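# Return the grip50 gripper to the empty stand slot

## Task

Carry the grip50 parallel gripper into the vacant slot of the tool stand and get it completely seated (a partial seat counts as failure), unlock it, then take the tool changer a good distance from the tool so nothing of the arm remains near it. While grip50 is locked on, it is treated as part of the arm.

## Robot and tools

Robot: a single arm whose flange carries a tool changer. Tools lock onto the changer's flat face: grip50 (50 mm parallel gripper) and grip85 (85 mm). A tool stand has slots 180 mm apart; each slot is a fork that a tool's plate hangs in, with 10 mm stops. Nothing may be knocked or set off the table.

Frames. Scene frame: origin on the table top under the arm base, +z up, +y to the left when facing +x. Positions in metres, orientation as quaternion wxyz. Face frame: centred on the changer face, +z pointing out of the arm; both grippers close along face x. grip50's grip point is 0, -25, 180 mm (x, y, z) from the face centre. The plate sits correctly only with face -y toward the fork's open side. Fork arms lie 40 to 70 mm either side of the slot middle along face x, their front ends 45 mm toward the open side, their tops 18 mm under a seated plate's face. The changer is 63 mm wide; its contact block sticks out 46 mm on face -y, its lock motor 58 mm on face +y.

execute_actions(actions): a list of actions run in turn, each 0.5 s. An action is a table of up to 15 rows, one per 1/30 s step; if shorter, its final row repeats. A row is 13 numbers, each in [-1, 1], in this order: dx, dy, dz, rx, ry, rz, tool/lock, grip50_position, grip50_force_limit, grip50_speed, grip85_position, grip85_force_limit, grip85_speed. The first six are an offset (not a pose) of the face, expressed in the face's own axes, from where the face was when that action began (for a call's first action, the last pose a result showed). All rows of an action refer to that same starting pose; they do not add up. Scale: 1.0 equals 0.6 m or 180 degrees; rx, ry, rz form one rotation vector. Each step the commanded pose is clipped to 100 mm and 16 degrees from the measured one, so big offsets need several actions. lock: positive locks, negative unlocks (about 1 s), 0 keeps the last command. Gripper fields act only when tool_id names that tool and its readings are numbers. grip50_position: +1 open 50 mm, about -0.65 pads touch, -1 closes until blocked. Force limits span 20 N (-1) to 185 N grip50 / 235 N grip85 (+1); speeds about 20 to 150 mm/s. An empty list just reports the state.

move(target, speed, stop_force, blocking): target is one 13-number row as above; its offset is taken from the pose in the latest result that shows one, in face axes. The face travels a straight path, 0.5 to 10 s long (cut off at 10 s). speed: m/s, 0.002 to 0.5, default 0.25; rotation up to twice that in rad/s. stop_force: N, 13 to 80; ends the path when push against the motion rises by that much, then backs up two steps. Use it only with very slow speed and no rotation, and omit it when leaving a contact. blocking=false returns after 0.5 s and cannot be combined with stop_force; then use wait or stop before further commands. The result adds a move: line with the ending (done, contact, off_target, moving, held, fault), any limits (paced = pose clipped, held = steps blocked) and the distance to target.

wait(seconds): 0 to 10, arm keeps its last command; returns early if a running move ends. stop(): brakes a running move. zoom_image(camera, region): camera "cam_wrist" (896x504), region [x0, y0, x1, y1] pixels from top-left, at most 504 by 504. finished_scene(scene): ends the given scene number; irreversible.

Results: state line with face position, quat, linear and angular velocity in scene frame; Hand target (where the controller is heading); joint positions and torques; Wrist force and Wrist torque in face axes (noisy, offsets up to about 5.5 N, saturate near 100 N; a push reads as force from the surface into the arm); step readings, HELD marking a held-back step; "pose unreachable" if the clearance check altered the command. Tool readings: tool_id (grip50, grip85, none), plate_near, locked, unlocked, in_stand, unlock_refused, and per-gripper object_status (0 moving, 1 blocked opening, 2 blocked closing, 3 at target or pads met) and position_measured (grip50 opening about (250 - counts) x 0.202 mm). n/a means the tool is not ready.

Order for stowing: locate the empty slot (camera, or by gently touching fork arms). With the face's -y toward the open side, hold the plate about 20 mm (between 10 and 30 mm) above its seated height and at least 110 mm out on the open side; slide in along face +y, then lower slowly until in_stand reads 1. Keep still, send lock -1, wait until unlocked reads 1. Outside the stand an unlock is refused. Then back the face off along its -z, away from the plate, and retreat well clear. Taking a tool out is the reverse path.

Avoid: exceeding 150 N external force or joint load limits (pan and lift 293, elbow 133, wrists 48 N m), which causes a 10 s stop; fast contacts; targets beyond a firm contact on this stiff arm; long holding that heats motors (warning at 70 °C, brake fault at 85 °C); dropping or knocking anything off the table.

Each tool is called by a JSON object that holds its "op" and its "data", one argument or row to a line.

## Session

{"op": "execute_actions", "data": {
  "actions": []
}}

Scene clock: 0.00 s.
end_effector_position=(+0.1111, -0.1459, +0.3939) locked=0 unlocked=1 plate_near=0 in_stand=0 unlock_refused=0 tool_id=none grip50_position_measured=n/a grip50_object_status=n/a grip85_position_measured=n/a grip85_object_status=n/a end_effector_quat_wxyz=(+0.008, +0.674, -0.724, -0.147) end_effector_velocity=(+0.000, -0.000, -0.001) end_effector_angular_velocity=(+0.003, -0.003, -0.001)
Joint positions: [-1.712 -2.606  2.488 -1.279 -1.805  1.494]
Joint velocities: [-0.     0.003  0.001  0.     0.002  0.001]
Joint torques (N m, as the arm reports them, + toward a larger angle): no reading
Wrist force (N, on the end effector, along its own x y z axes, offset not removed): no reading
Wrist torque (N m, same axes, about the end effector's origin, offset not removed): no reading
Hand target: +0.111, -0.146, +0.394; +0.008, +0.674, -0.724, -0.147
camera_calibration (this result's frames):
cam_wrist: T_world_to_cam=[[-0.0653895, -0.986313, -0.151365, -0.0784984], [-0.893294, -0.00973986, 0.449368, -0.0221634], [-0.444692, 0.164597, -0.88043, 0.460735], [0, 0, 0, 1]] pos_world=[0.179954, -0.153476, 0.403723]

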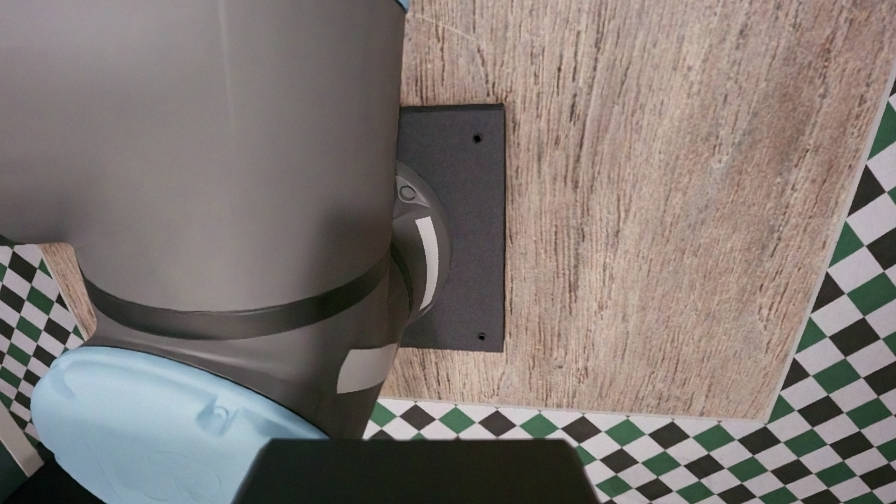

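{"op": "move", "data": {
  "target": [0.115,-0.29,-0.612,0.006,0.105,-0.518,0,0,0,0,0,0,0],
  "speed": 0.4
}}

Scene clock: 3.40 s.
end_effector_position=(+0.3512, -0.2945, +0.6935) locked=0 unlocked=1 plate_near=0 in_stand=0 unlock_refused=0 tool_id=none grip50_position_measured=n/a grip50_object_status=n/a grip85_position_measured=n/a grip85_object_status=n/a end_effector_quat_wxyz=(+0.000, +1.000, -0.001, -0.001) end_effector_velocity=(+0.001, -0.001, +0.002) end_effector_angular_velocity=(+0.001, -0.002, +0.010)
Joint positions: [-1.081 -2.009  1.809 -1.371 -1.563  0.466]
Joint velocities: [ 0.001  0.003 -0.005  0.002  0.002 -0.009]
Joint torques (N m, as the arm reports them, + toward a larger angle): [  9.86  -5.99 -65.79  -1.53   2.21  -2.88]
Wrist force (N, on the end effector, along its own x y z axes, offset not removed): [-5.9 0.1 0.8]
Wrist torque (N m, same axes, about the end effector's origin, offset not removed): [-0.21 0.38 0.00]
Hand target: +0.351, -0.295, +0.694; -0.000, +1.000, -0.000, -0.001
Off the commanded pose: 0.001 m, 0 deg.
move: done
camera_calibration (this result's frames):
cam_wrist: T_world_to_cam=[[0.999172, 0.0148854, 0.0378589, -0.374328], [0.0051727, -0.969584, 0.244704, -0.400075], [0.0403499, -0.244306, -0.968858, 0.626228], [0, 0, 0, 1]] pos_world=[0.350819, -0.229343, 0.718798]

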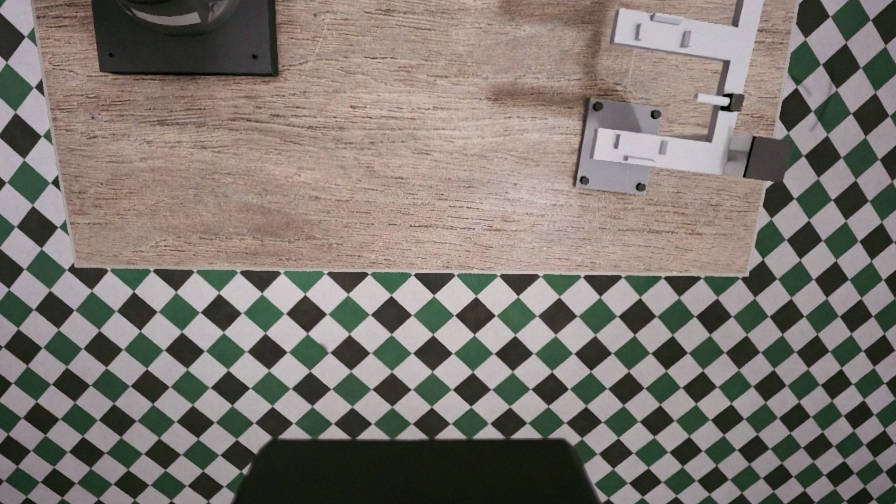

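{"op": "move", "data": {
  "target": [0.408,-0.49,0.32,0,0,-0.453,0,0,0,0,0,0,0],
  "speed": 0.4
}}

Scene clock: 6.17 s.
end_effector_position=(+0.5957, -0.0016, +0.5006) locked=0 unlocked=1 plate_near=0 in_stand=0 unlock_refused=0 tool_id=none grip50_position_measured=n/a grip50_object_status=n/a grip85_position_measured=n/a grip85_object_status=n/a end_effector_quat_wxyz=(-0.000, +0.758, +0.652, -0.002) end_effector_velocity=(+0.002, +0.001, -0.002) end_effector_angular_velocity=(+0.001, +0.002, +0.007)
Joint positions: [-0.28  -1.758  1.976 -1.795 -1.567 -0.155]
Joint velocities: [ 0.004  0.005 -0.001 -0.003  0.    -0.003]
Joint torques (N m, as the arm reports them, + toward a larger angle): [  8.08 -25.88 -63.86  -8.46  -3.08  -2.87]
Wrist force (N, on the end effector, along its own x y z axes, offset not removed): [-4.2 0.1 -0.7]
Wrist torque (N m, same axes, about the end effector's origin, offset not removed): [-0.20 0.45 -0.10]
Hand target: +0.596, -0.001, +0.500; -0.000, +0.758, +0.652, -0.002
Off the commanded pose: 0.001 m, 0 deg.
move: done
camera_calibration (this result's frames):
cam_wrist: T_world_to_cam=[[0.133278, 0.990364, 0.0376282, -0.0981291], [0.960462, -0.138432, 0.241555, -0.636258], [0.244436, 0.00394662, -0.969657, 0.380254], [0, 0, 0, 1]] pos_world=[0.531232, 0.00760475, 0.526099]

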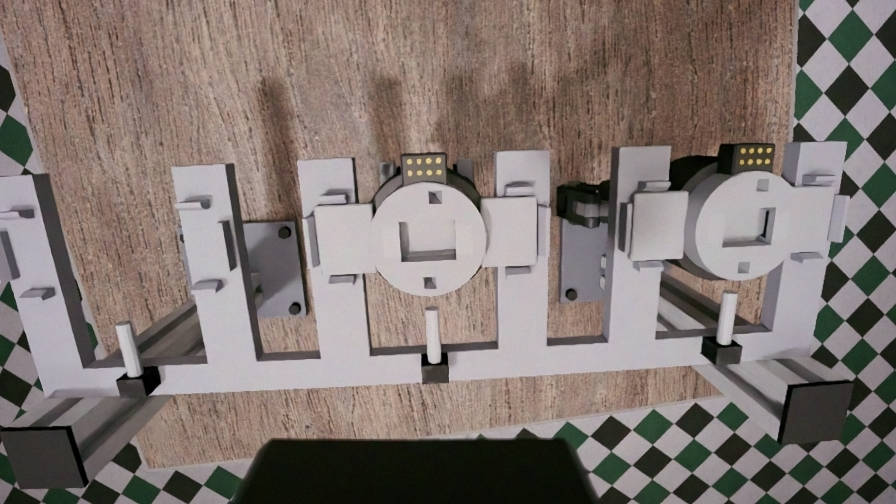

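{"op": "move", "data": {
  "target": [-0.0062,-0.0255,0.167,0,0,-0.0155,0,0,0,0,0,0,0],
  "speed": 0.2
}}

Scene clock: 7.63 s.
end_effector_position=(+0.5798, -0.0033, +0.4007) locked=0 unlocked=1 plate_near=0 in_stand=0 unlock_refused=0 tool_id=none grip50_position_measured=n/a grip50_object_status=n/a grip85_position_measured=n/a grip85_object_status=n/a end_effector_quat_wxyz=(-0.001, +0.742, +0.670, -0.002) end_effector_velocity=(-0.000, +0.000, -0.002) end_effector_angular_velocity=(+0.001, -0.003, +0.001)
Joint positions: [-0.291 -1.728  2.137 -1.984 -1.567 -0.214]
Joint velocities: [-0.    -0.     0.004 -0.006  0.001 -0.001]
Joint torques (N m, as the arm reports them, + toward a larger angle): [ -9.25 -25.41 -45.43  -8.93   3.39  -2.87]
Wrist force (N, on the end effector, along its own x y z axes, offset not removed): [-2.4 -1.9 1.3]
Wrist torque (N m, same axes, about the end effector's origin, offset not removed): [-0.41 0.13 -0.04]
Hand target: +0.580, -0.003, +0.400; -0.001, +0.742, +0.670, -0.002
Off the commanded pose: 0.000 m, 0 deg.
move: done
camera_calibration (this result's frames):
cam_wrist: T_world_to_cam=[[0.0850615, 0.99566, 0.0377558, -0.0627335], [0.966091, -0.0916883, 0.241375, -0.60017], [0.243789, 0.0159438, -0.969697, 0.287741], [0, 0, 0, 1]] pos_world=[0.515006, 0.00284502, 0.426256]

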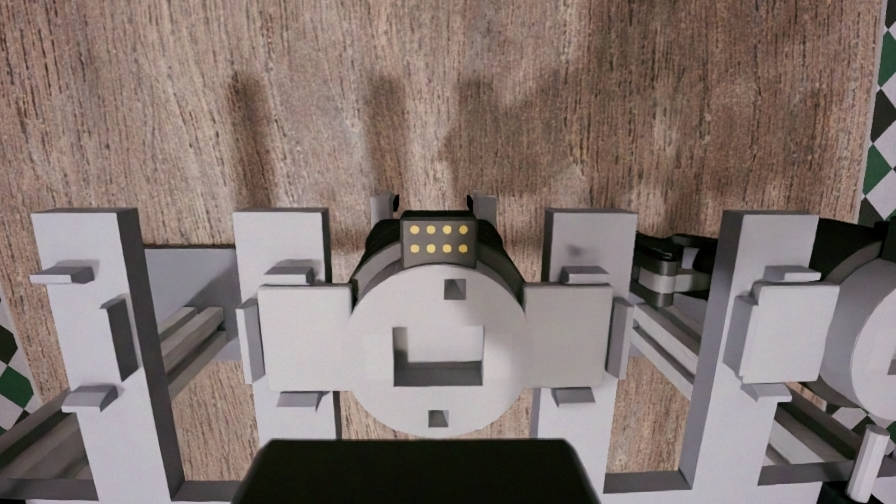

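{"op": "move", "data": {
  "target": [0.0033,0.004,0.108,0,0,0,0,0,0,0,0,0,0],
  "speed": 0.1
}}

Scene clock: 9.27 s.
end_effector_position=(+0.5822, -0.0017, +0.3363) locked=0 unlocked=1 plate_near=0 in_stand=0 unlock_refused=0 tool_id=none grip50_position_measured=n/a grip50_object_status=n/a grip85_position_measured=n/a grip85_object_status=n/a end_effector_quat_wxyz=(-0.001, +0.742, +0.670, -0.002) end_effector_velocity=(+0.000, -0.000, -0.004) end_effector_angular_velocity=(+0.000, +0.001, +0.001)
Joint positions: [-0.286 -1.664  2.209 -2.121 -1.567 -0.209]
Joint velocities: [ 0.     0.005  0.003 -0.007 -0.    -0.   ]
Joint torques (N m, as the arm reports them, + toward a larger angle): [ 10.26 -27.17 -40.89  -8.9   -2.29   2.51]
Wrist force (N, on the end effector, along its own x y z axes, offset not removed): [-2.9 1.3 -1.3]
Wrist torque (N m, same axes, about the end effector's origin, offset not removed): [-0.16 0.16 0.06]
Hand target: +0.582, -0.002, +0.336; -0.001, +0.742, +0.670, -0.002
Off the commanded pose: 0.000 m, 0 deg.
move: done
camera_calibration (this result's frames):
cam_wrist: T_world_to_cam=[[0.0850592, 0.995656, 0.037862, -0.0621187], [0.966098, -0.0917115, 0.241339, -0.586803], [0.243763, 0.0160502, -0.969702, 0.224695], [0, 0, 0, 1]] pos_world=[0.51742, 0.00442593, 0.361858]

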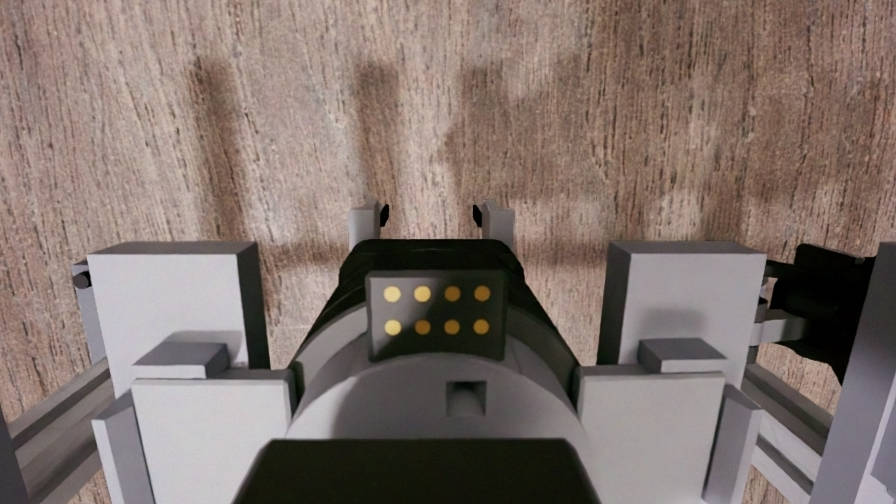

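{"op": "move", "data": {
  "target": [0.0037,0,0.03,0,0,0,0,0,0,0,0,0,0],
  "speed": 0.05
}}

{"op": "move", "data": {
  "target": [0,0,0.06,0,0,0,0,0,0,0,0,0,0],
  "speed": 0.005,
  "stop_force": 15
}}

Scene clock: 10.50 s.
end_effector_position=(+0.5824, +0.0004, +0.3186) locked=0 unlocked=1 plate_near=0 in_stand=0 unlock_refused=0 tool_id=none grip50_position_measured=n/a grip50_object_status=n/a grip85_position_measured=n/a grip85_object_status=n/a end_effector_quat_wxyz=(-0.001, +0.742, +0.670, -0.002) end_effector_velocity=(+0.000, -0.000, -0.002) end_effector_angular_velocity=(-0.002, -0.000, -0.001)
Joint positions: [-0.282 -1.644  2.228 -2.16  -1.567 -0.205]
Joint velocities: [ 0.001  0.003  0.002 -0.006 -0.002  0.001]
Joint torques (N m, as the arm reports them, + toward a larger angle): [  9.49 -29.23 -38.75  -8.42   0.05   2.65]
Wrist force (N, on the end effector, along its own x y z axes, offset not removed): [-4.2 2.7 -1.1]
Wrist torque (N m, same axes, about the end effector's origin, offset not removed): [-0.02 0.36 -0.05]
Hand target: +0.582, +0.000, +0.318; -0.001, +0.742, +0.670, -0.002
Off the commanded pose: 0.000 m, 0 deg.
move: done
camera_calibration (this result's frames):
cam_wrist: T_world_to_cam=[[0.0850582, 0.995659, 0.0377959, -0.0635495], [0.966108, -0.0916937, 0.241302, -0.582502], [0.24372, 0.0159902, -0.969714, 0.207505], [0, 0, 0, 1]] pos_world=[0.517592, 0.00654382, 0.344182]

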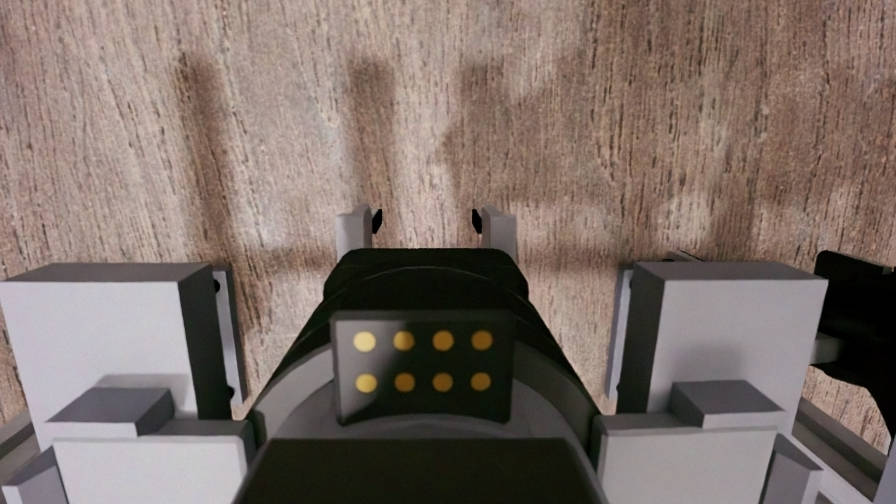

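Scene clock: 14.60 s.
end_effector_position=(+0.5823, +0.0005, +0.3000) locked=0 unlocked=1 plate_near=1 in_stand=1 unlock_refused=0 tool_id=none grip50_position_measured=n/a grip50_object_status=n/a grip85_position_measured=n/a grip85_object_status=n/a end_effector_quat_wxyz=(-0.001, +0.742, +0.670, -0.002) end_effector_velocity=(-0.000, +0.000, +0.001) end_effector_angular_velocity=(+0.001, +0.003, +0.000)
Joint positions: [-0.282 -1.622  2.247 -2.201 -1.567 -0.205]
Joint velocities: [-0.    -0.002 -0.002  0.007 -0.    -0.   ]
Joint torques (N m, as the arm reports them, + toward a larger angle): [-11.68 -50.93 -54.5   -1.57  -3.59   2.82]
Wrist force (N, on the end effector, along its own x y z axes, offset not removed): [30.7 3.8 -10.3]
Wrist torque (N m, same axes, about the end effector's origin, offset not removed): [-0.27 0.29 -0.82]
Hand target: +0.582, +0.000, +0.300; -0.001, +0.742, +0.670, -0.002
Off the commanded pose: 0.017 m, 0 deg.
move: contact
camera_calibration (this result's frames):
cam_wrist: T_world_to_cam=[[0.084942, 0.995662, 0.0379801, -0.0628896], [0.966123, -0.0916253, 0.241269, -0.577947], [0.243702, 0.0161996, -0.969715, 0.189504], [0, 0, 0, 1]] pos_world=[0.517527, 0.00659231, 0.325594]

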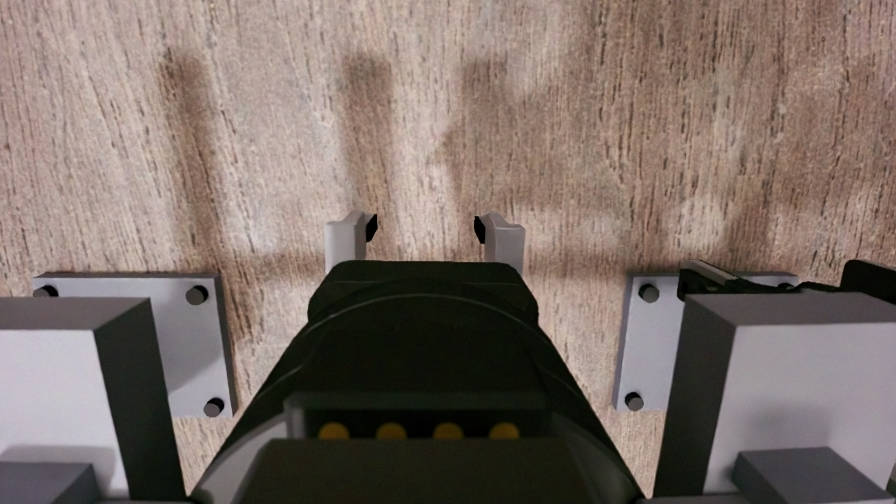

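{"op": "execute_actions", "data": {
  "actions": [
    [[0.0012,0,-0.0003,0,0,-0.001,1,1,0,0,1,0,0]],
    [[0,0,0,0,0,0,1,1,0,0,1,0,0]],
    [[0,0,0,0,0,0,1,1,0,0,1,0,0]]
  ]
}}

Scene clock: 16.23 s.
end_effector_position=(+0.5824, +0.0012, +0.3003) locked=1 unlocked=0 plate_near=1 in_stand=1 unlock_refused=0 tool_id=grip50 grip50_position_measured=n/a grip50_object_status=n/a grip85_position_measured=n/a grip85_object_status=n/a end_effector_quat_wxyz=(-0.001, +0.741, +0.671, -0.002) end_effector_velocity=(-0.000, +0.000, +0.001) end_effector_angular_velocity=(-0.000, -0.001, -0.000)
Joint positions: [-0.28  -1.622  2.247 -2.2   -1.567 -0.207]
Joint velocities: [ 0.    -0.002  0.     0.    -0.     0.   ]
Joint torques (N m, as the arm reports them, + toward a larger angle): [  6.06 -49.16 -59.24  -7.94  -0.65  -2.08]
Wrist force (N, on the end effector, along its own x y z axes, offset not removed): [-1.4 -1.0 -9.5]
Wrist torque (N m, same axes, about the end effector's origin, offset not removed): [-0.43 0.78 -0.08]
Hand target: +0.582, +0.001, +0.300; -0.001, +0.741, +0.671, -0.002
Off the commanded pose: 0.000 m, 0 deg.
Step readings (end_effector_position; steps 1 to 15: 1st action; 16 to 30: 2nd action; 31 to 45: 3rd action):
0: (+0.5823, +0.0005, +0.3002)
1: (+0.5823, +0.0005, +0.3003)
2: (+0.5823, +0.0005, +0.3003)
4: (+0.5824, +0.0007, +0.3003)
8: (+0.5824, +0.0010, +0.3003)
15: (+0.5824, +0.0012, +0.3003)
16: (+0.5824, +0.0012, +0.3003)
17: (+0.5824, +0.0012, +0.3003)
19: (+0.5824, +0.0012, +0.3003)
23: (+0.5824, +0.0012, +0.3002)
30: (+0.5824, +0.0012, +0.3003)
31: (+0.5824, +0.0012, +0.3003)
32: (+0.5824, +0.0012, +0.3003)
34: (+0.5824, +0.0012, +0.3003)
38: (+0.5824, +0.0012, +0.3003)
45: end_effector_position above
camera_calibration (this result's frames):
cam_wrist: T_world_to_cam=[[0.0819258, 0.995919, 0.0378651, -0.0617711], [0.966393, -0.088671, 0.241293, -0.578191], [0.243666, 0.0168245, -0.969713, 0.189688], [0, 0, 0, 1]] pos_world=[0.5176, 0.00705882, 0.325796]

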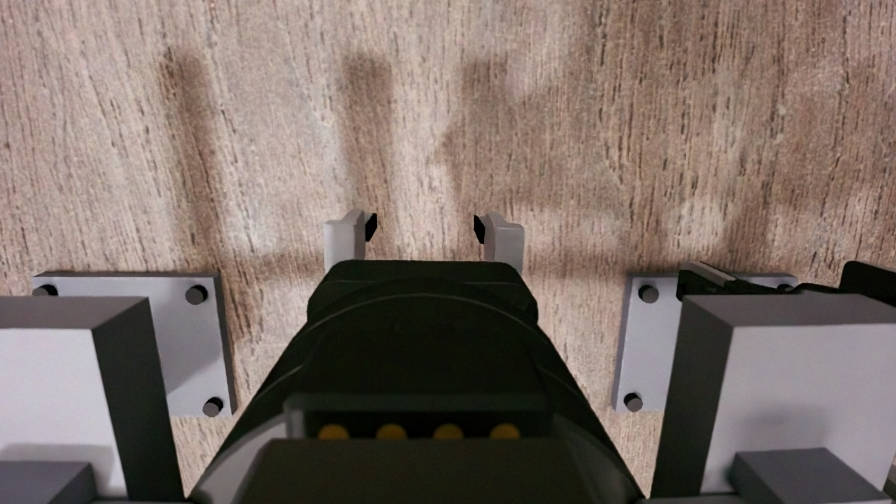

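{"op": "move", "data": {
  "target": [0,0,-0.0333,0,0,0,0,1,0,0,1,0,0],
  "speed": 0.06
}}

{"op": "move", "data": {
  "target": [0,-0.2,0,0,0,0,0,1,0,0,1,0,0],
  "speed": 0.2
}}

{"op": "move", "data": {
  "target": [-0.3,0,0,0,0,0,0,1,0,0,1,0,0],
  "speed": 0.25
}}

{"op": "move", "data": {
  "target": [0,0.15,0,0,0,0,0,1,0,0,1,0,0],
  "speed": 0.15
}}

Scene clock: 17.30 s.
end_effector_position=(+0.5825, +0.0012, +0.3199) locked=1 unlocked=0 plate_near=1 in_stand=0 unlock_refused=0 tool_id=grip50 grip50_position_measured=n/a grip50_object_status=n/a grip85_position_measured=n/a grip85_object_status=n/a end_effector_quat_wxyz=(-0.001, +0.741, +0.671, -0.002) end_effector_velocity=(+0.000, -0.000, +0.002) end_effector_angular_velocity=(-0.000, +0.001, +0.001)
Joint positions: [-0.28  -1.645  2.227 -2.157 -1.567 -0.207]
Joint velocities: [-0.    -0.002 -0.003  0.006 -0.001 -0.001]
Joint torques (N m, as the arm reports them, + toward a larger angle): [ -9.06 -58.05 -66.37  -2.28  -0.58  -2.73]
Wrist force (N, on the end effector, along its own x y z axes, offset not removed): [-4.8 0.9 -2.6]
Wrist torque (N m, same axes, about the end effector's origin, offset not removed): [-0.13 0.32 0.05]
Hand target: +0.582, +0.001, +0.320; -0.001, +0.741, +0.671, -0.002
Off the commanded pose: 0.000 m, 0 deg.
move: done
camera_calibration (this result's frames):
cam_wrist: T_world_to_cam=[[0.0819047, 0.995921, 0.0378591, -0.062563], [0.966389, -0.0886495, 0.241318, -0.582962], [0.24369, 0.0168215, -0.969707, 0.208683], [0, 0, 0, 1]] pos_world=[0.517638, 0.00711812, 0.34541]

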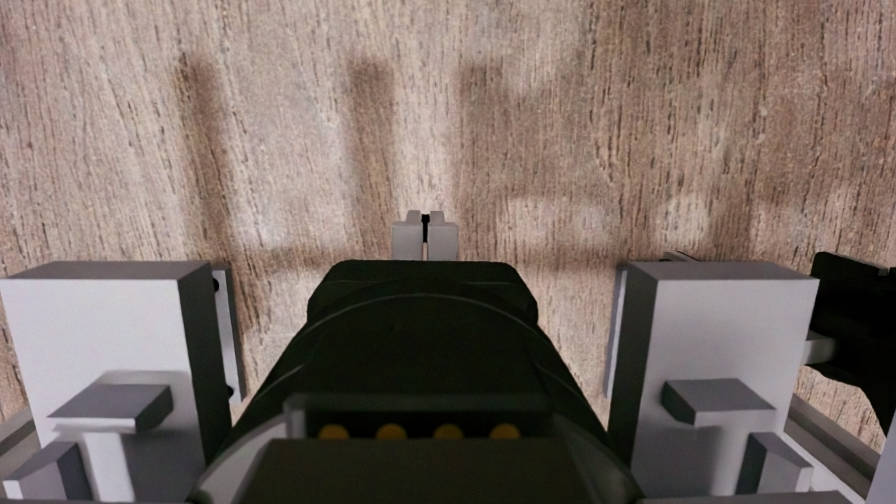

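Scene clock: 18.60 s.
end_effector_position=(+0.4634, +0.0130, +0.3199) locked=1 unlocked=0 plate_near=1 in_stand=0 unlock_refused=0 tool_id=grip50 grip50_position_measured=3 grip50_object_status=3 grip85_position_measured=n/a grip85_object_status=n/a end_effector_quat_wxyz=(-0.001, +0.741, +0.671, -0.002) end_effector_velocity=(-0.002, +0.000, -0.000) end_effector_angular_velocity=(+0.002, +0.001, +0.000)
Joint positions: [-0.338 -1.884  2.409 -2.101 -1.567 -0.264]
Joint velocities: [-0.002 -0.005  0.003  0.004  0.002 -0.002]
Joint torques (N m, as the arm reports them, + toward a larger angle): [-10.32 -40.62 -51.11  -2.8    2.91  -2.55]
Wrist force (N, on the end effector, along its own x y z axes, offset not removed): [-2.7 1.1 -2.4]
Wrist torque (N m, same axes, about the end effector's origin, offset not removed): [-0.05 0.19 0.03]
Hand target: +0.463, +0.013, +0.320; -0.001, +0.741, +0.671, -0.002
Off the commanded pose: 0.000 m, 0 deg.
move: done
camera_calibration (this result's frames):
cam_wrist: T_world_to_cam=[[0.0819183, 0.995916, 0.037949, -0.0646015], [0.966377, -0.0886851, 0.241352, -0.46685], [0.243731, 0.016902, -0.969695, 0.237508], [0, 0, 0, 1]] pos_world=[0.398557, 0.0189207, 0.345437]

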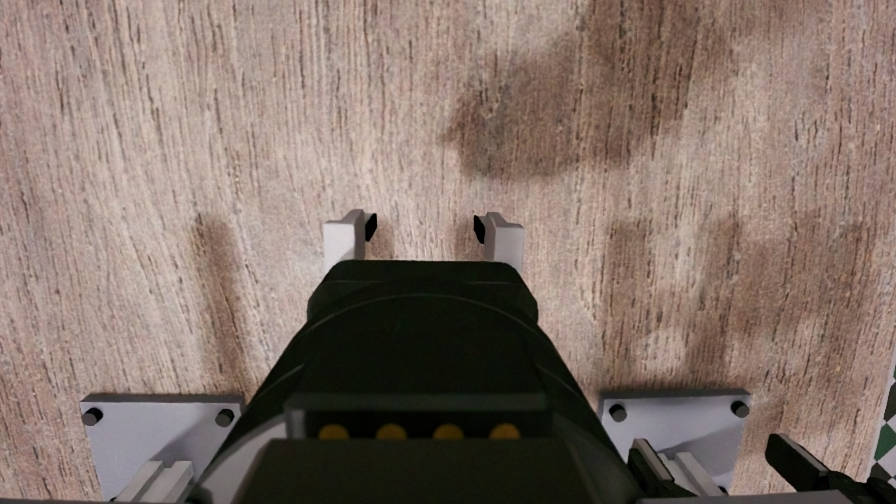

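Scene clock: 20.03 s.
end_effector_position=(+0.4459, -0.1656, +0.3204) locked=1 unlocked=0 plate_near=1 in_stand=0 unlock_refused=0 tool_id=grip50 grip50_position_measured=3 grip50_object_status=3 grip85_position_measured=n/a grip85_object_status=n/a end_effector_quat_wxyz=(-0.001, +0.741, +0.671, -0.001) end_effector_velocity=(-0.000, -0.003, +0.000) end_effector_angular_velocity=(-0.001, -0.001, +0.001)
Joint positions: [-0.713 -1.855  2.391 -2.11  -1.565 -0.64 ]
Joint velocities: [-0.005  0.001 -0.001 -0.001 -0.    -0.005]
Joint torques (N m, as the arm reports them, + toward a larger angle): [ -9.15 -20.27 -67.76  -9.7    3.05  -2.75]
Wrist force (N, on the end effector, along its own x y z axes, offset not removed): [-3.7 -1.2 0.4]
Wrist torque (N m, same axes, about the end effector's origin, offset not removed): [-0.36 0.25 -0.03]
Hand target: +0.446, -0.166, +0.320; -0.001, +0.741, +0.671, -0.001
Off the commanded pose: 0.001 m, 0 deg.
move: done
camera_calibration (this result's frames):
cam_wrist: T_world_to_cam=[[0.0819809, 0.995881, 0.0387354, 0.114404], [0.966227, -0.0889469, 0.241853, -0.466018], [0.244302, 0.0175999, -0.969539, 0.2451], [0, 0, 0, 1]] pos_world=[0.381022, -0.159697, 0.34591]

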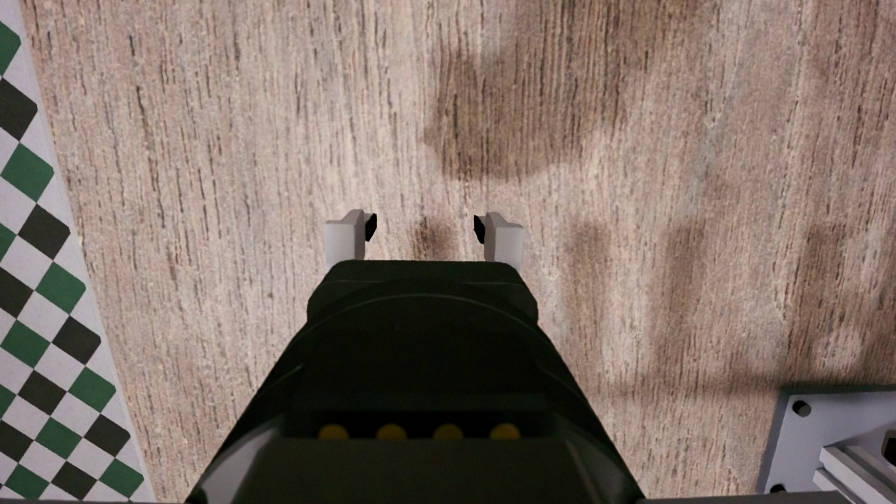

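Scene clock: 21.23 s.
end_effector_position=(+0.5350, -0.1744, +0.3203) locked=1 unlocked=0 plate_near=1 in_stand=0 unlock_refused=0 tool_id=grip50 grip50_position_measured=3 grip50_object_status=3 grip85_position_measured=n/a grip85_object_status=n/a end_effector_quat_wxyz=(-0.001, +0.741, +0.671, -0.001) end_effector_velocity=(+0.003, -0.000, +0.000) end_effector_angular_velocity=(+0.000, -0.000, -0.001)
Joint positions: [-0.611 -1.68   2.258 -2.152 -1.565 -0.537]
Joint velocities: [ 0.003  0.005 -0.004 -0.     0.001  0.003]
Joint torques (N m, as the arm reports them, + toward a larger angle): [ 10.04 -33.92 -67.25 -10.45  -3.13   2.81]
Wrist force (N, on the end effector, along its own x y z axes, offset not removed): [-5.1 1.5 -1.9]
Wrist torque (N m, same axes, about the end effector's origin, offset not removed): [0.01 0.43 0.00]
Hand target: +0.535, -0.174, +0.320; -0.001, +0.741, +0.671, -0.001
Off the commanded pose: 0.000 m, 0 deg.
move: done
camera_calibration (this result's frames):
cam_wrist: T_world_to_cam=[[0.0819623, 0.99589, 0.0385493, 0.115961], [0.96627, -0.0888807, 0.241708, -0.552883], [0.244141, 0.0174381, -0.969583, 0.223479], [0, 0, 0, 1]] pos_world=[0.470169, -0.168522, 0.345848]

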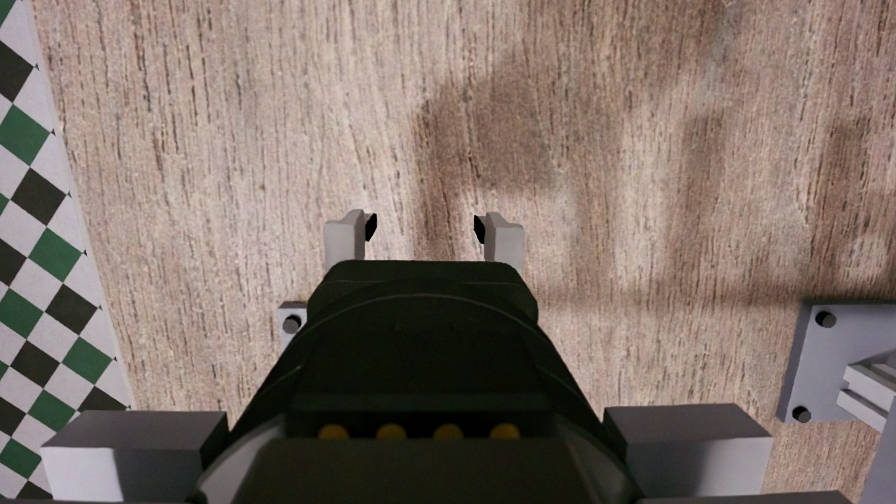

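{"op": "move", "data": {
  "target": [0,0.05,0,0,0,0,0,1,0,0,1,0,0],
  "speed": 0.06
}}

Scene clock: 22.33 s.
end_effector_position=(+0.5645, -0.1773, +0.3203) locked=1 unlocked=0 plate_near=1 in_stand=0 unlock_refused=0 tool_id=grip50 grip50_position_measured=3 grip50_object_status=3 grip85_position_measured=n/a grip85_object_status=n/a end_effector_quat_wxyz=(-0.001, +0.741, +0.671, -0.001) end_effector_velocity=(+0.002, -0.000, +0.000) end_effector_angular_velocity=(+0.000, -0.001, -0.000)
Joint positions: [-0.584 -1.628  2.211 -2.157 -1.565 -0.51 ]
Joint velocities: [ 0.002  0.003 -0.004 -0.     0.001  0.002]
Joint torques (N m, as the arm reports them, + toward a larger angle): [ 10.2  -35.85 -67.6  -10.39  -3.13   3.28]
Wrist force (N, on the end effector, along its own x y z axes, offset not removed): [-1.2 -0.1 -1.6]
Wrist torque (N m, same axes, about the end effector's origin, offset not removed): [-0.32 -0.03 0.02]
Hand target: +0.565, -0.177, +0.320; -0.001, +0.741, +0.671, -0.001
Off the commanded pose: 0.000 m, 0 deg.
move: done
camera_calibration (this result's frames):
cam_wrist: T_world_to_cam=[[0.0819532, 0.995892, 0.0384949, 0.116476], [0.966281, -0.088858, 0.241672, -0.581664], [0.2441, 0.017391, -0.969594, 0.216312], [0, 0, 0, 1]] pos_world=[0.499703, -0.171445, 0.345823]

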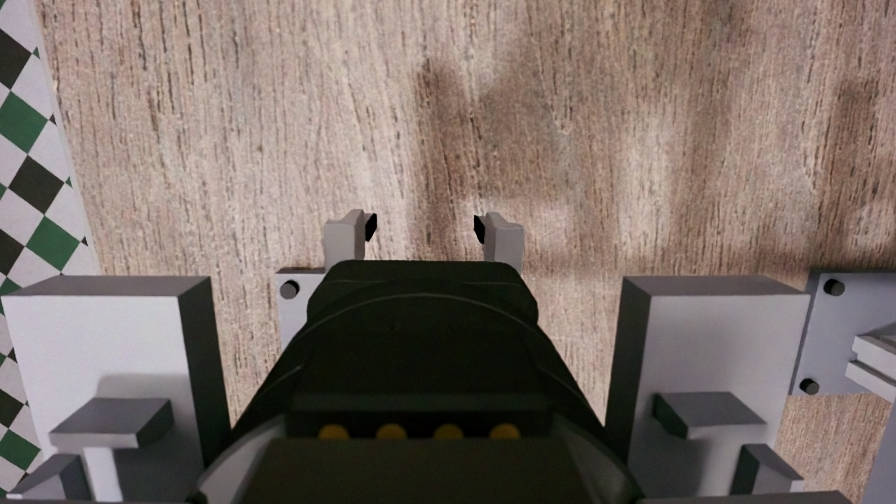

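{"op": "move", "data": {
  "target": [-0.0007,0.0038,0,0,0,0,0,1,0,0,1,0,0],
  "speed": 0.02
}}

Scene clock: 23.23 s.
end_effector_position=(+0.5666, -0.1779, +0.3203) locked=1 unlocked=0 plate_near=1 in_stand=0 unlock_refused=0 tool_id=grip50 grip50_position_measured=3 grip50_object_status=3 grip85_position_measured=n/a grip85_object_status=n/a end_effector_quat_wxyz=(-0.001, +0.741, +0.671, -0.001) end_effector_velocity=(+0.001, -0.000, +0.000) end_effector_angular_velocity=(+0.000, -0.000, -0.000)
Joint positions: [-0.582 -1.624  2.207 -2.158 -1.565 -0.509]
Joint velocities: [ 0.001  0.002 -0.002 -0.     0.001  0.001]
Joint torques (N m, as the arm reports them, + toward a larger angle): [ 10.02 -37.25 -68.54 -10.21  -3.17   2.64]
Wrist force (N, on the end effector, along its own x y z axes, offset not removed): [-4.6 1.0 2.8]
Wrist torque (N m, same axes, about the end effector's origin, offset not removed): [-0.15 0.39 -0.03]
Hand target: +0.567, -0.178, +0.320; -0.001, +0.741, +0.671, -0.001
Off the commanded pose: 0.000 m, 0 deg.
move: done
camera_calibration (this result's frames):
cam_wrist: T_world_to_cam=[[0.081953, 0.995893, 0.0384924, 0.116906], [0.966281, -0.0888571, 0.241671, -0.583743], [0.244098, 0.0173888, -0.969595, 0.21581], [0, 0, 0, 1]] pos_world=[0.5018, -0.172048, 0.345822]

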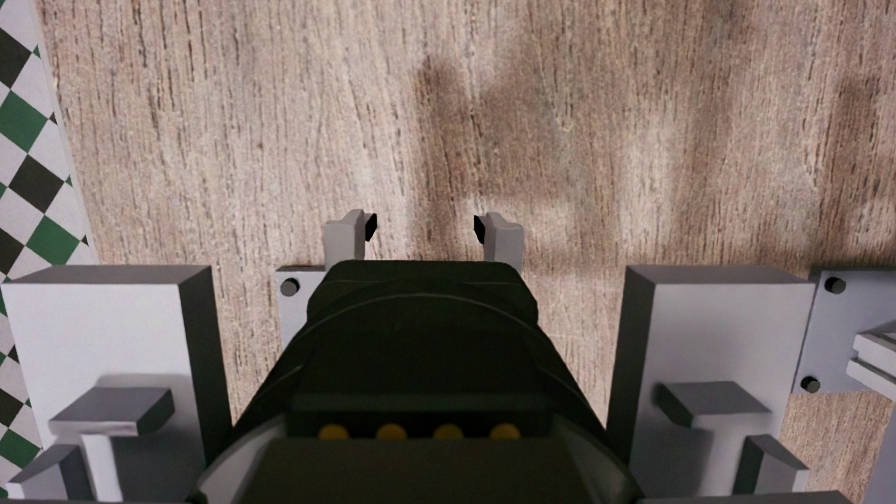

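{"op": "move", "data": {
  "target": [0,0.001,0.014,0,0,0,0,1,0,0,1,0,0],
  "speed": 0.02
}}

{"op": "move", "data": {
  "target": [0,0,0.04,0,0,0,0,1,0,0,1,0,0],
  "speed": 0.005,
  "stop_force": 15
}}

Scene clock: 24.13 s.
end_effector_position=(+0.5672, -0.1780, +0.3122) locked=1 unlocked=0 plate_near=1 in_stand=0 unlock_refused=0 tool_id=grip50 grip50_position_measured=3 grip50_object_status=3 grip85_position_measured=n/a grip85_object_status=n/a end_effector_quat_wxyz=(-0.001, +0.741, +0.671, -0.001) end_effector_velocity=(+0.000, +0.000, -0.004) end_effector_angular_velocity=(+0.001, +0.002, +0.001)
Joint positions: [-0.582 -1.613  2.214 -2.175 -1.565 -0.508]
Joint velocities: [ 0.     0.005  0.003 -0.006 -0.    -0.   ]
Joint torques (N m, as the arm reports them, + toward a larger angle): [ 11.61 -39.7  -47.97  -9.99  -3.09   2.42]
Wrist force (N, on the end effector, along its own x y z axes, offset not removed): [-4.5 -0.6 1.6]
Wrist torque (N m, same axes, about the end effector's origin, offset not removed): [-0.30 0.32 -0.03]
Hand target: +0.567, -0.178, +0.312; -0.001, +0.741, +0.671, -0.001
Off the commanded pose: 0.000 m, 0 deg.
move: done
camera_calibration (this result's frames):
cam_wrist: T_world_to_cam=[[0.0819529, 0.995892, 0.0385001, 0.11724], [0.966285, -0.0888586, 0.241656, -0.582339], [0.244085, 0.0173976, -0.969598, 0.207877], [0, 0, 0, 1]] pos_world=[0.502357, -0.172121, 0.337769]

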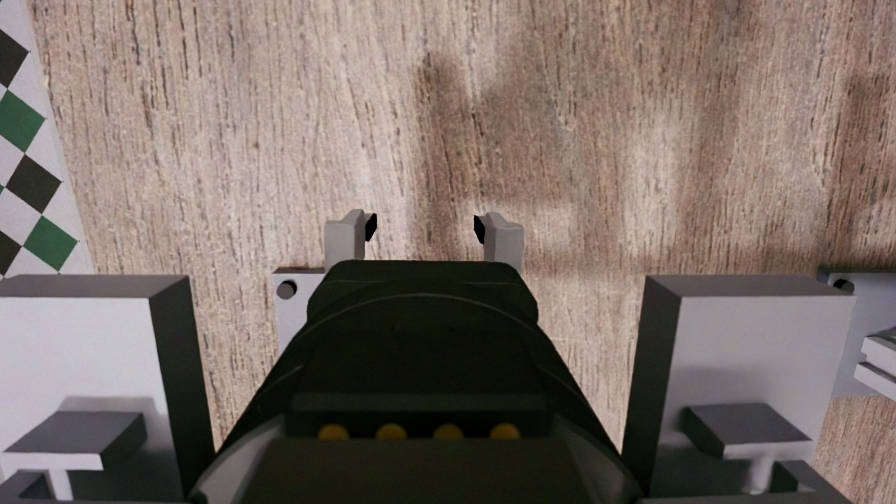

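Scene clock: 27.00 s.
end_effector_position=(+0.5671, -0.1780, +0.2999) locked=1 unlocked=0 plate_near=1 in_stand=1 unlock_refused=0 tool_id=grip50 grip50_position_measured=3 grip50_object_status=3 grip85_position_measured=n/a grip85_object_status=n/a end_effector_quat_wxyz=(-0.001, +0.741, +0.671, -0.001) end_effector_velocity=(-0.001, +0.001, +0.000) end_effector_angular_velocity=(+0.002, +0.004, -0.001)
Joint positions: [-0.582 -1.599  2.227 -2.202 -1.565 -0.508]
Joint velocities: [-0.    -0.002 -0.     0.007 -0.001  0.   ]
Joint torques (N m, as the arm reports them, + toward a larger angle): [  6.55 -39.78 -40.71   1.4   -3.19   1.94]
Wrist force (N, on the end effector, along its own x y z axes, offset not removed): [-6.4 3.1 -38.6]
Wrist torque (N m, same axes, about the end effector's origin, offset not removed): [-0.89 2.74 0.10]
Hand target: +0.567, -0.178, +0.300; -0.001, +0.741, +0.671, -0.001
Off the commanded pose: 0.012 m, 0 deg.
move: contact
camera_calibration (this result's frames):
cam_wrist: T_world_to_cam=[[0.0820299, 0.995887, 0.0384813, 0.117695], [0.966271, -0.0889293, 0.241688, -0.579326], [0.244116, 0.0173578, -0.969591, 0.195873], [0, 0, 0, 1]] pos_world=[0.502316, -0.17213, 0.325403]

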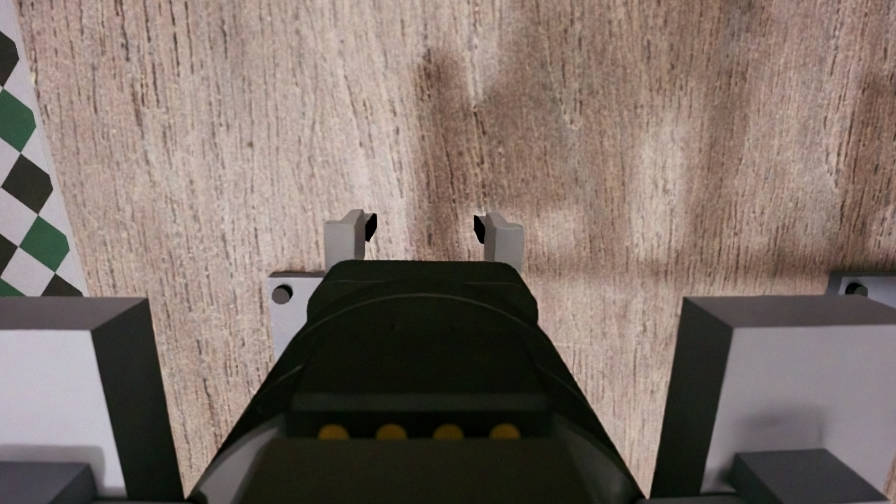

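{"op": "execute_actions", "data": {
  "actions": [
    [[0,0,-0.0007,0,0,0,-1,1,0,0,1,0,0]],
    [[0,0,0,0,0,0,-1,1,0,0,1,0,0]],
    [[0,0,0,0,0,0,-1,1,0,0,1,0,0]]
  ]
}}

Scene clock: 28.83 s.
end_effector_position=(+0.5671, -0.1780, +0.3003) locked=0 unlocked=1 plate_near=1 in_stand=1 unlock_refused=0 tool_id=none grip50_position_measured=n/a grip50_object_status=n/a grip85_position_measured=n/a grip85_object_status=n/a end_effector_quat_wxyz=(-0.001, +0.741, +0.671, -0.001) end_effector_velocity=(-0.000, +0.000, +0.001) end_effector_angular_velocity=(-0.001, -0.001, -0.000)
Joint positions: [-0.582 -1.599  2.226 -2.202 -1.565 -0.508]
Joint velocities: [-0.    -0.001  0.    -0.    -0.     0.   ]
Joint torques (N m, as the arm reports them, + toward a larger angle): [  5.3  -55.51 -55.04  -5.04  -2.98   0.4 ]
Wrist force (N, on the end effector, along its own x y z axes, offset not removed): [-2.8 2.1 1.7]
Wrist torque (N m, same axes, about the end effector's origin, offset not removed): [-0.05 0.24 0.04]
Hand target: +0.567, -0.178, +0.300; -0.001, +0.741, +0.671, -0.001
Off the commanded pose: 0.000 m, 0 deg.
Step readings (end_effector_position; steps 1 to 15: 1st action; 16 to 30: 2nd action; 31 to 45: 3rd action):
0: (+0.5671, -0.1780, +0.3001)
1: (+0.5671, -0.1780, +0.3001)
2: (+0.5671, -0.1780, +0.3001)
4: (+0.5671, -0.1780, +0.3001)
8: (+0.5671, -0.1780, +0.3002)
15: (+0.5671, -0.1780, +0.3003)
16: (+0.5671, -0.1780, +0.3003)
17: (+0.5671, -0.1780, +0.3003)
19: (+0.5671, -0.1780, +0.3003)
23: (+0.5671, -0.1780, +0.3003)
30: (+0.5671, -0.1780, +0.3003)
31: (+0.5671, -0.1780, +0.3003)
32: (+0.5671, -0.1780, +0.3003)
34: (+0.5671, -0.1780, +0.3003)
38: (+0.5671, -0.1780, +0.3003)
45: end_effector_position above
camera_calibration (this result's frames):
cam_wrist: T_world_to_cam=[[0.0820324, 0.995885, 0.038518, 0.117655], [0.966286, -0.0889396, 0.241624, -0.579401], [0.244055, 0.0173985, -0.969605, 0.196312], [0, 0, 0, 1]] pos_world=[0.502304, -0.172118, 0.32581]

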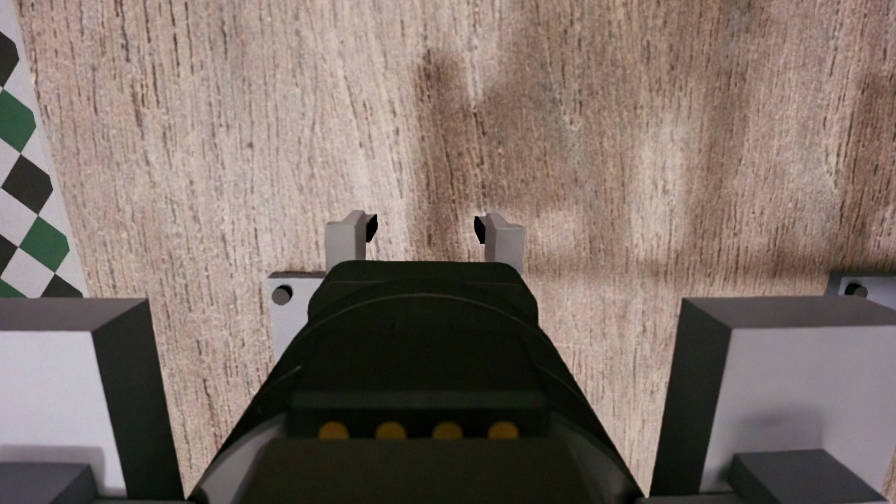

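{"op": "move", "data": {
  "target": [0,0,-0.03,0,0,0,0,0,0,0,0,0,0],
  "speed": 0.04
}}

{"op": "move", "data": {
  "target": [0,0,-0.3,0,0,0,0,0,0,0,0,0,0],
  "speed": 0.3
}}

Scene clock: 29.93 s.
end_effector_position=(+0.5672, -0.1780, +0.3180) locked=0 unlocked=1 plate_near=0 in_stand=0 unlock_refused=0 tool_id=none grip50_position_measured=n/a grip50_object_status=n/a grip85_position_measured=n/a grip85_object_status=n/a end_effector_quat_wxyz=(-0.001, +0.741, +0.671, -0.001) end_effector_velocity=(+0.000, +0.000, +0.004) end_effector_angular_velocity=(+0.000, -0.002, +0.001)
Joint positions: [-0.582 -1.62   2.209 -2.163 -1.565 -0.508]
Joint velocities: [-0.    -0.004 -0.003  0.006  0.002 -0.001]
Joint torques (N m, as the arm reports them, + toward a larger angle): [ -9.66 -56.85 -58.02  -0.95  -3.05  -2.78]
Wrist force (N, on the end effector, along its own x y z axes, offset not removed): [-2.8 1.3 -1.3]
Wrist torque (N m, same axes, about the end effector's origin, offset not removed): [-0.15 0.15 -0.07]
Hand target: +0.567, -0.178, +0.318; -0.001, +0.741, +0.671, -0.001
Off the commanded pose: 0.000 m, 0 deg.
move: done
camera_calibration (this result's frames):
cam_wrist: T_world_to_cam=[[0.0820561, 0.995884, 0.0385055, 0.116918], [0.966279, -0.0889599, 0.241643, -0.583705], [0.244074, 0.0173788, -0.969601, 0.213413], [0, 0, 0, 1]] pos_world=[0.50234, -0.172072, 0.343472]

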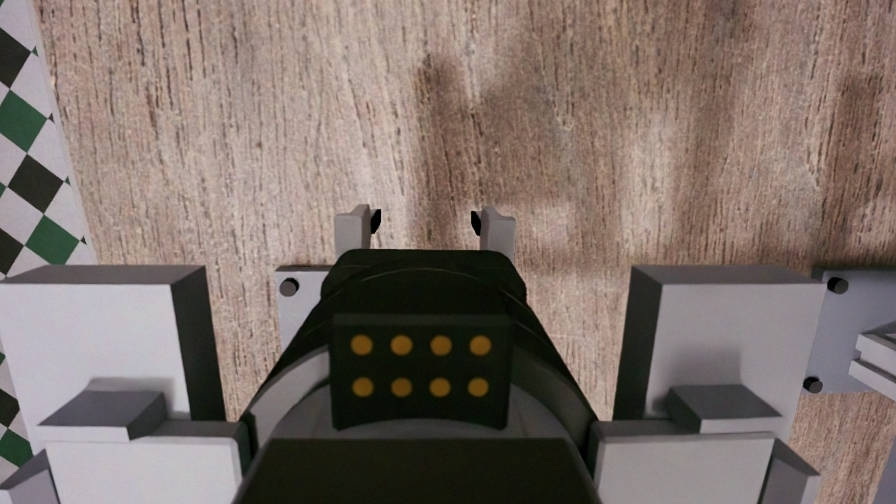

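Scene clock: 31.27 s.
end_effector_position=(+0.5675, -0.1776, +0.4976) locked=0 unlocked=1 plate_near=0 in_stand=0 unlock_refused=0 tool_id=none grip50_position_measured=n/a grip50_object_status=n/a grip85_position_measured=n/a grip85_object_status=n/a end_effector_quat_wxyz=(-0.001, +0.741, +0.671, -0.001) end_effector_velocity=(+0.001, +0.000, +0.002) end_effector_angular_velocity=(+0.003, -0.000, +0.000)
Joint positions: [-0.583 -1.756  1.982 -1.8   -1.565 -0.51 ]
Joint velocities: [ 0.     0.    -0.004  0.006  0.003 -0.   ]
Joint torques (N m, as the arm reports them, + toward a larger angle): [ -9.8  -48.84 -66.4   -1.33  -1.13  -2.54]
Wrist force (N, on the end effector, along its own x y z axes, offset not removed): [-1.6 2.2 0.5]
Wrist torque (N m, same axes, about the end effector's origin, offset not removed): [0.01 0.18 -0.10]
Hand target: +0.568, -0.178, +0.498; -0.001, +0.741, +0.671, -0.001
Off the commanded pose: 0.000 m, 0 deg.
move: done
camera_calibration (this result's frames):
cam_wrist: T_world_to_cam=[[0.0820533, 0.995887, 0.0384337, 0.109629], [0.966254, -0.0889415, 0.241751, -0.627436], [0.244175, 0.0173002, -0.969577, 0.387413], [0, 0, 0, 1]] pos_world=[0.502671, -0.171685, 0.523096]

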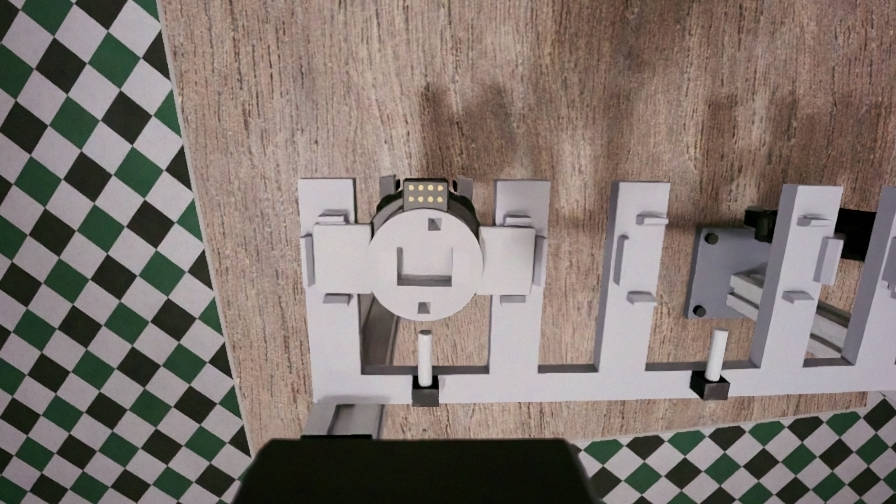

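{"op": "finished_scene", "data": {
  "scene": 2
}}

The scene is finished: the task was done.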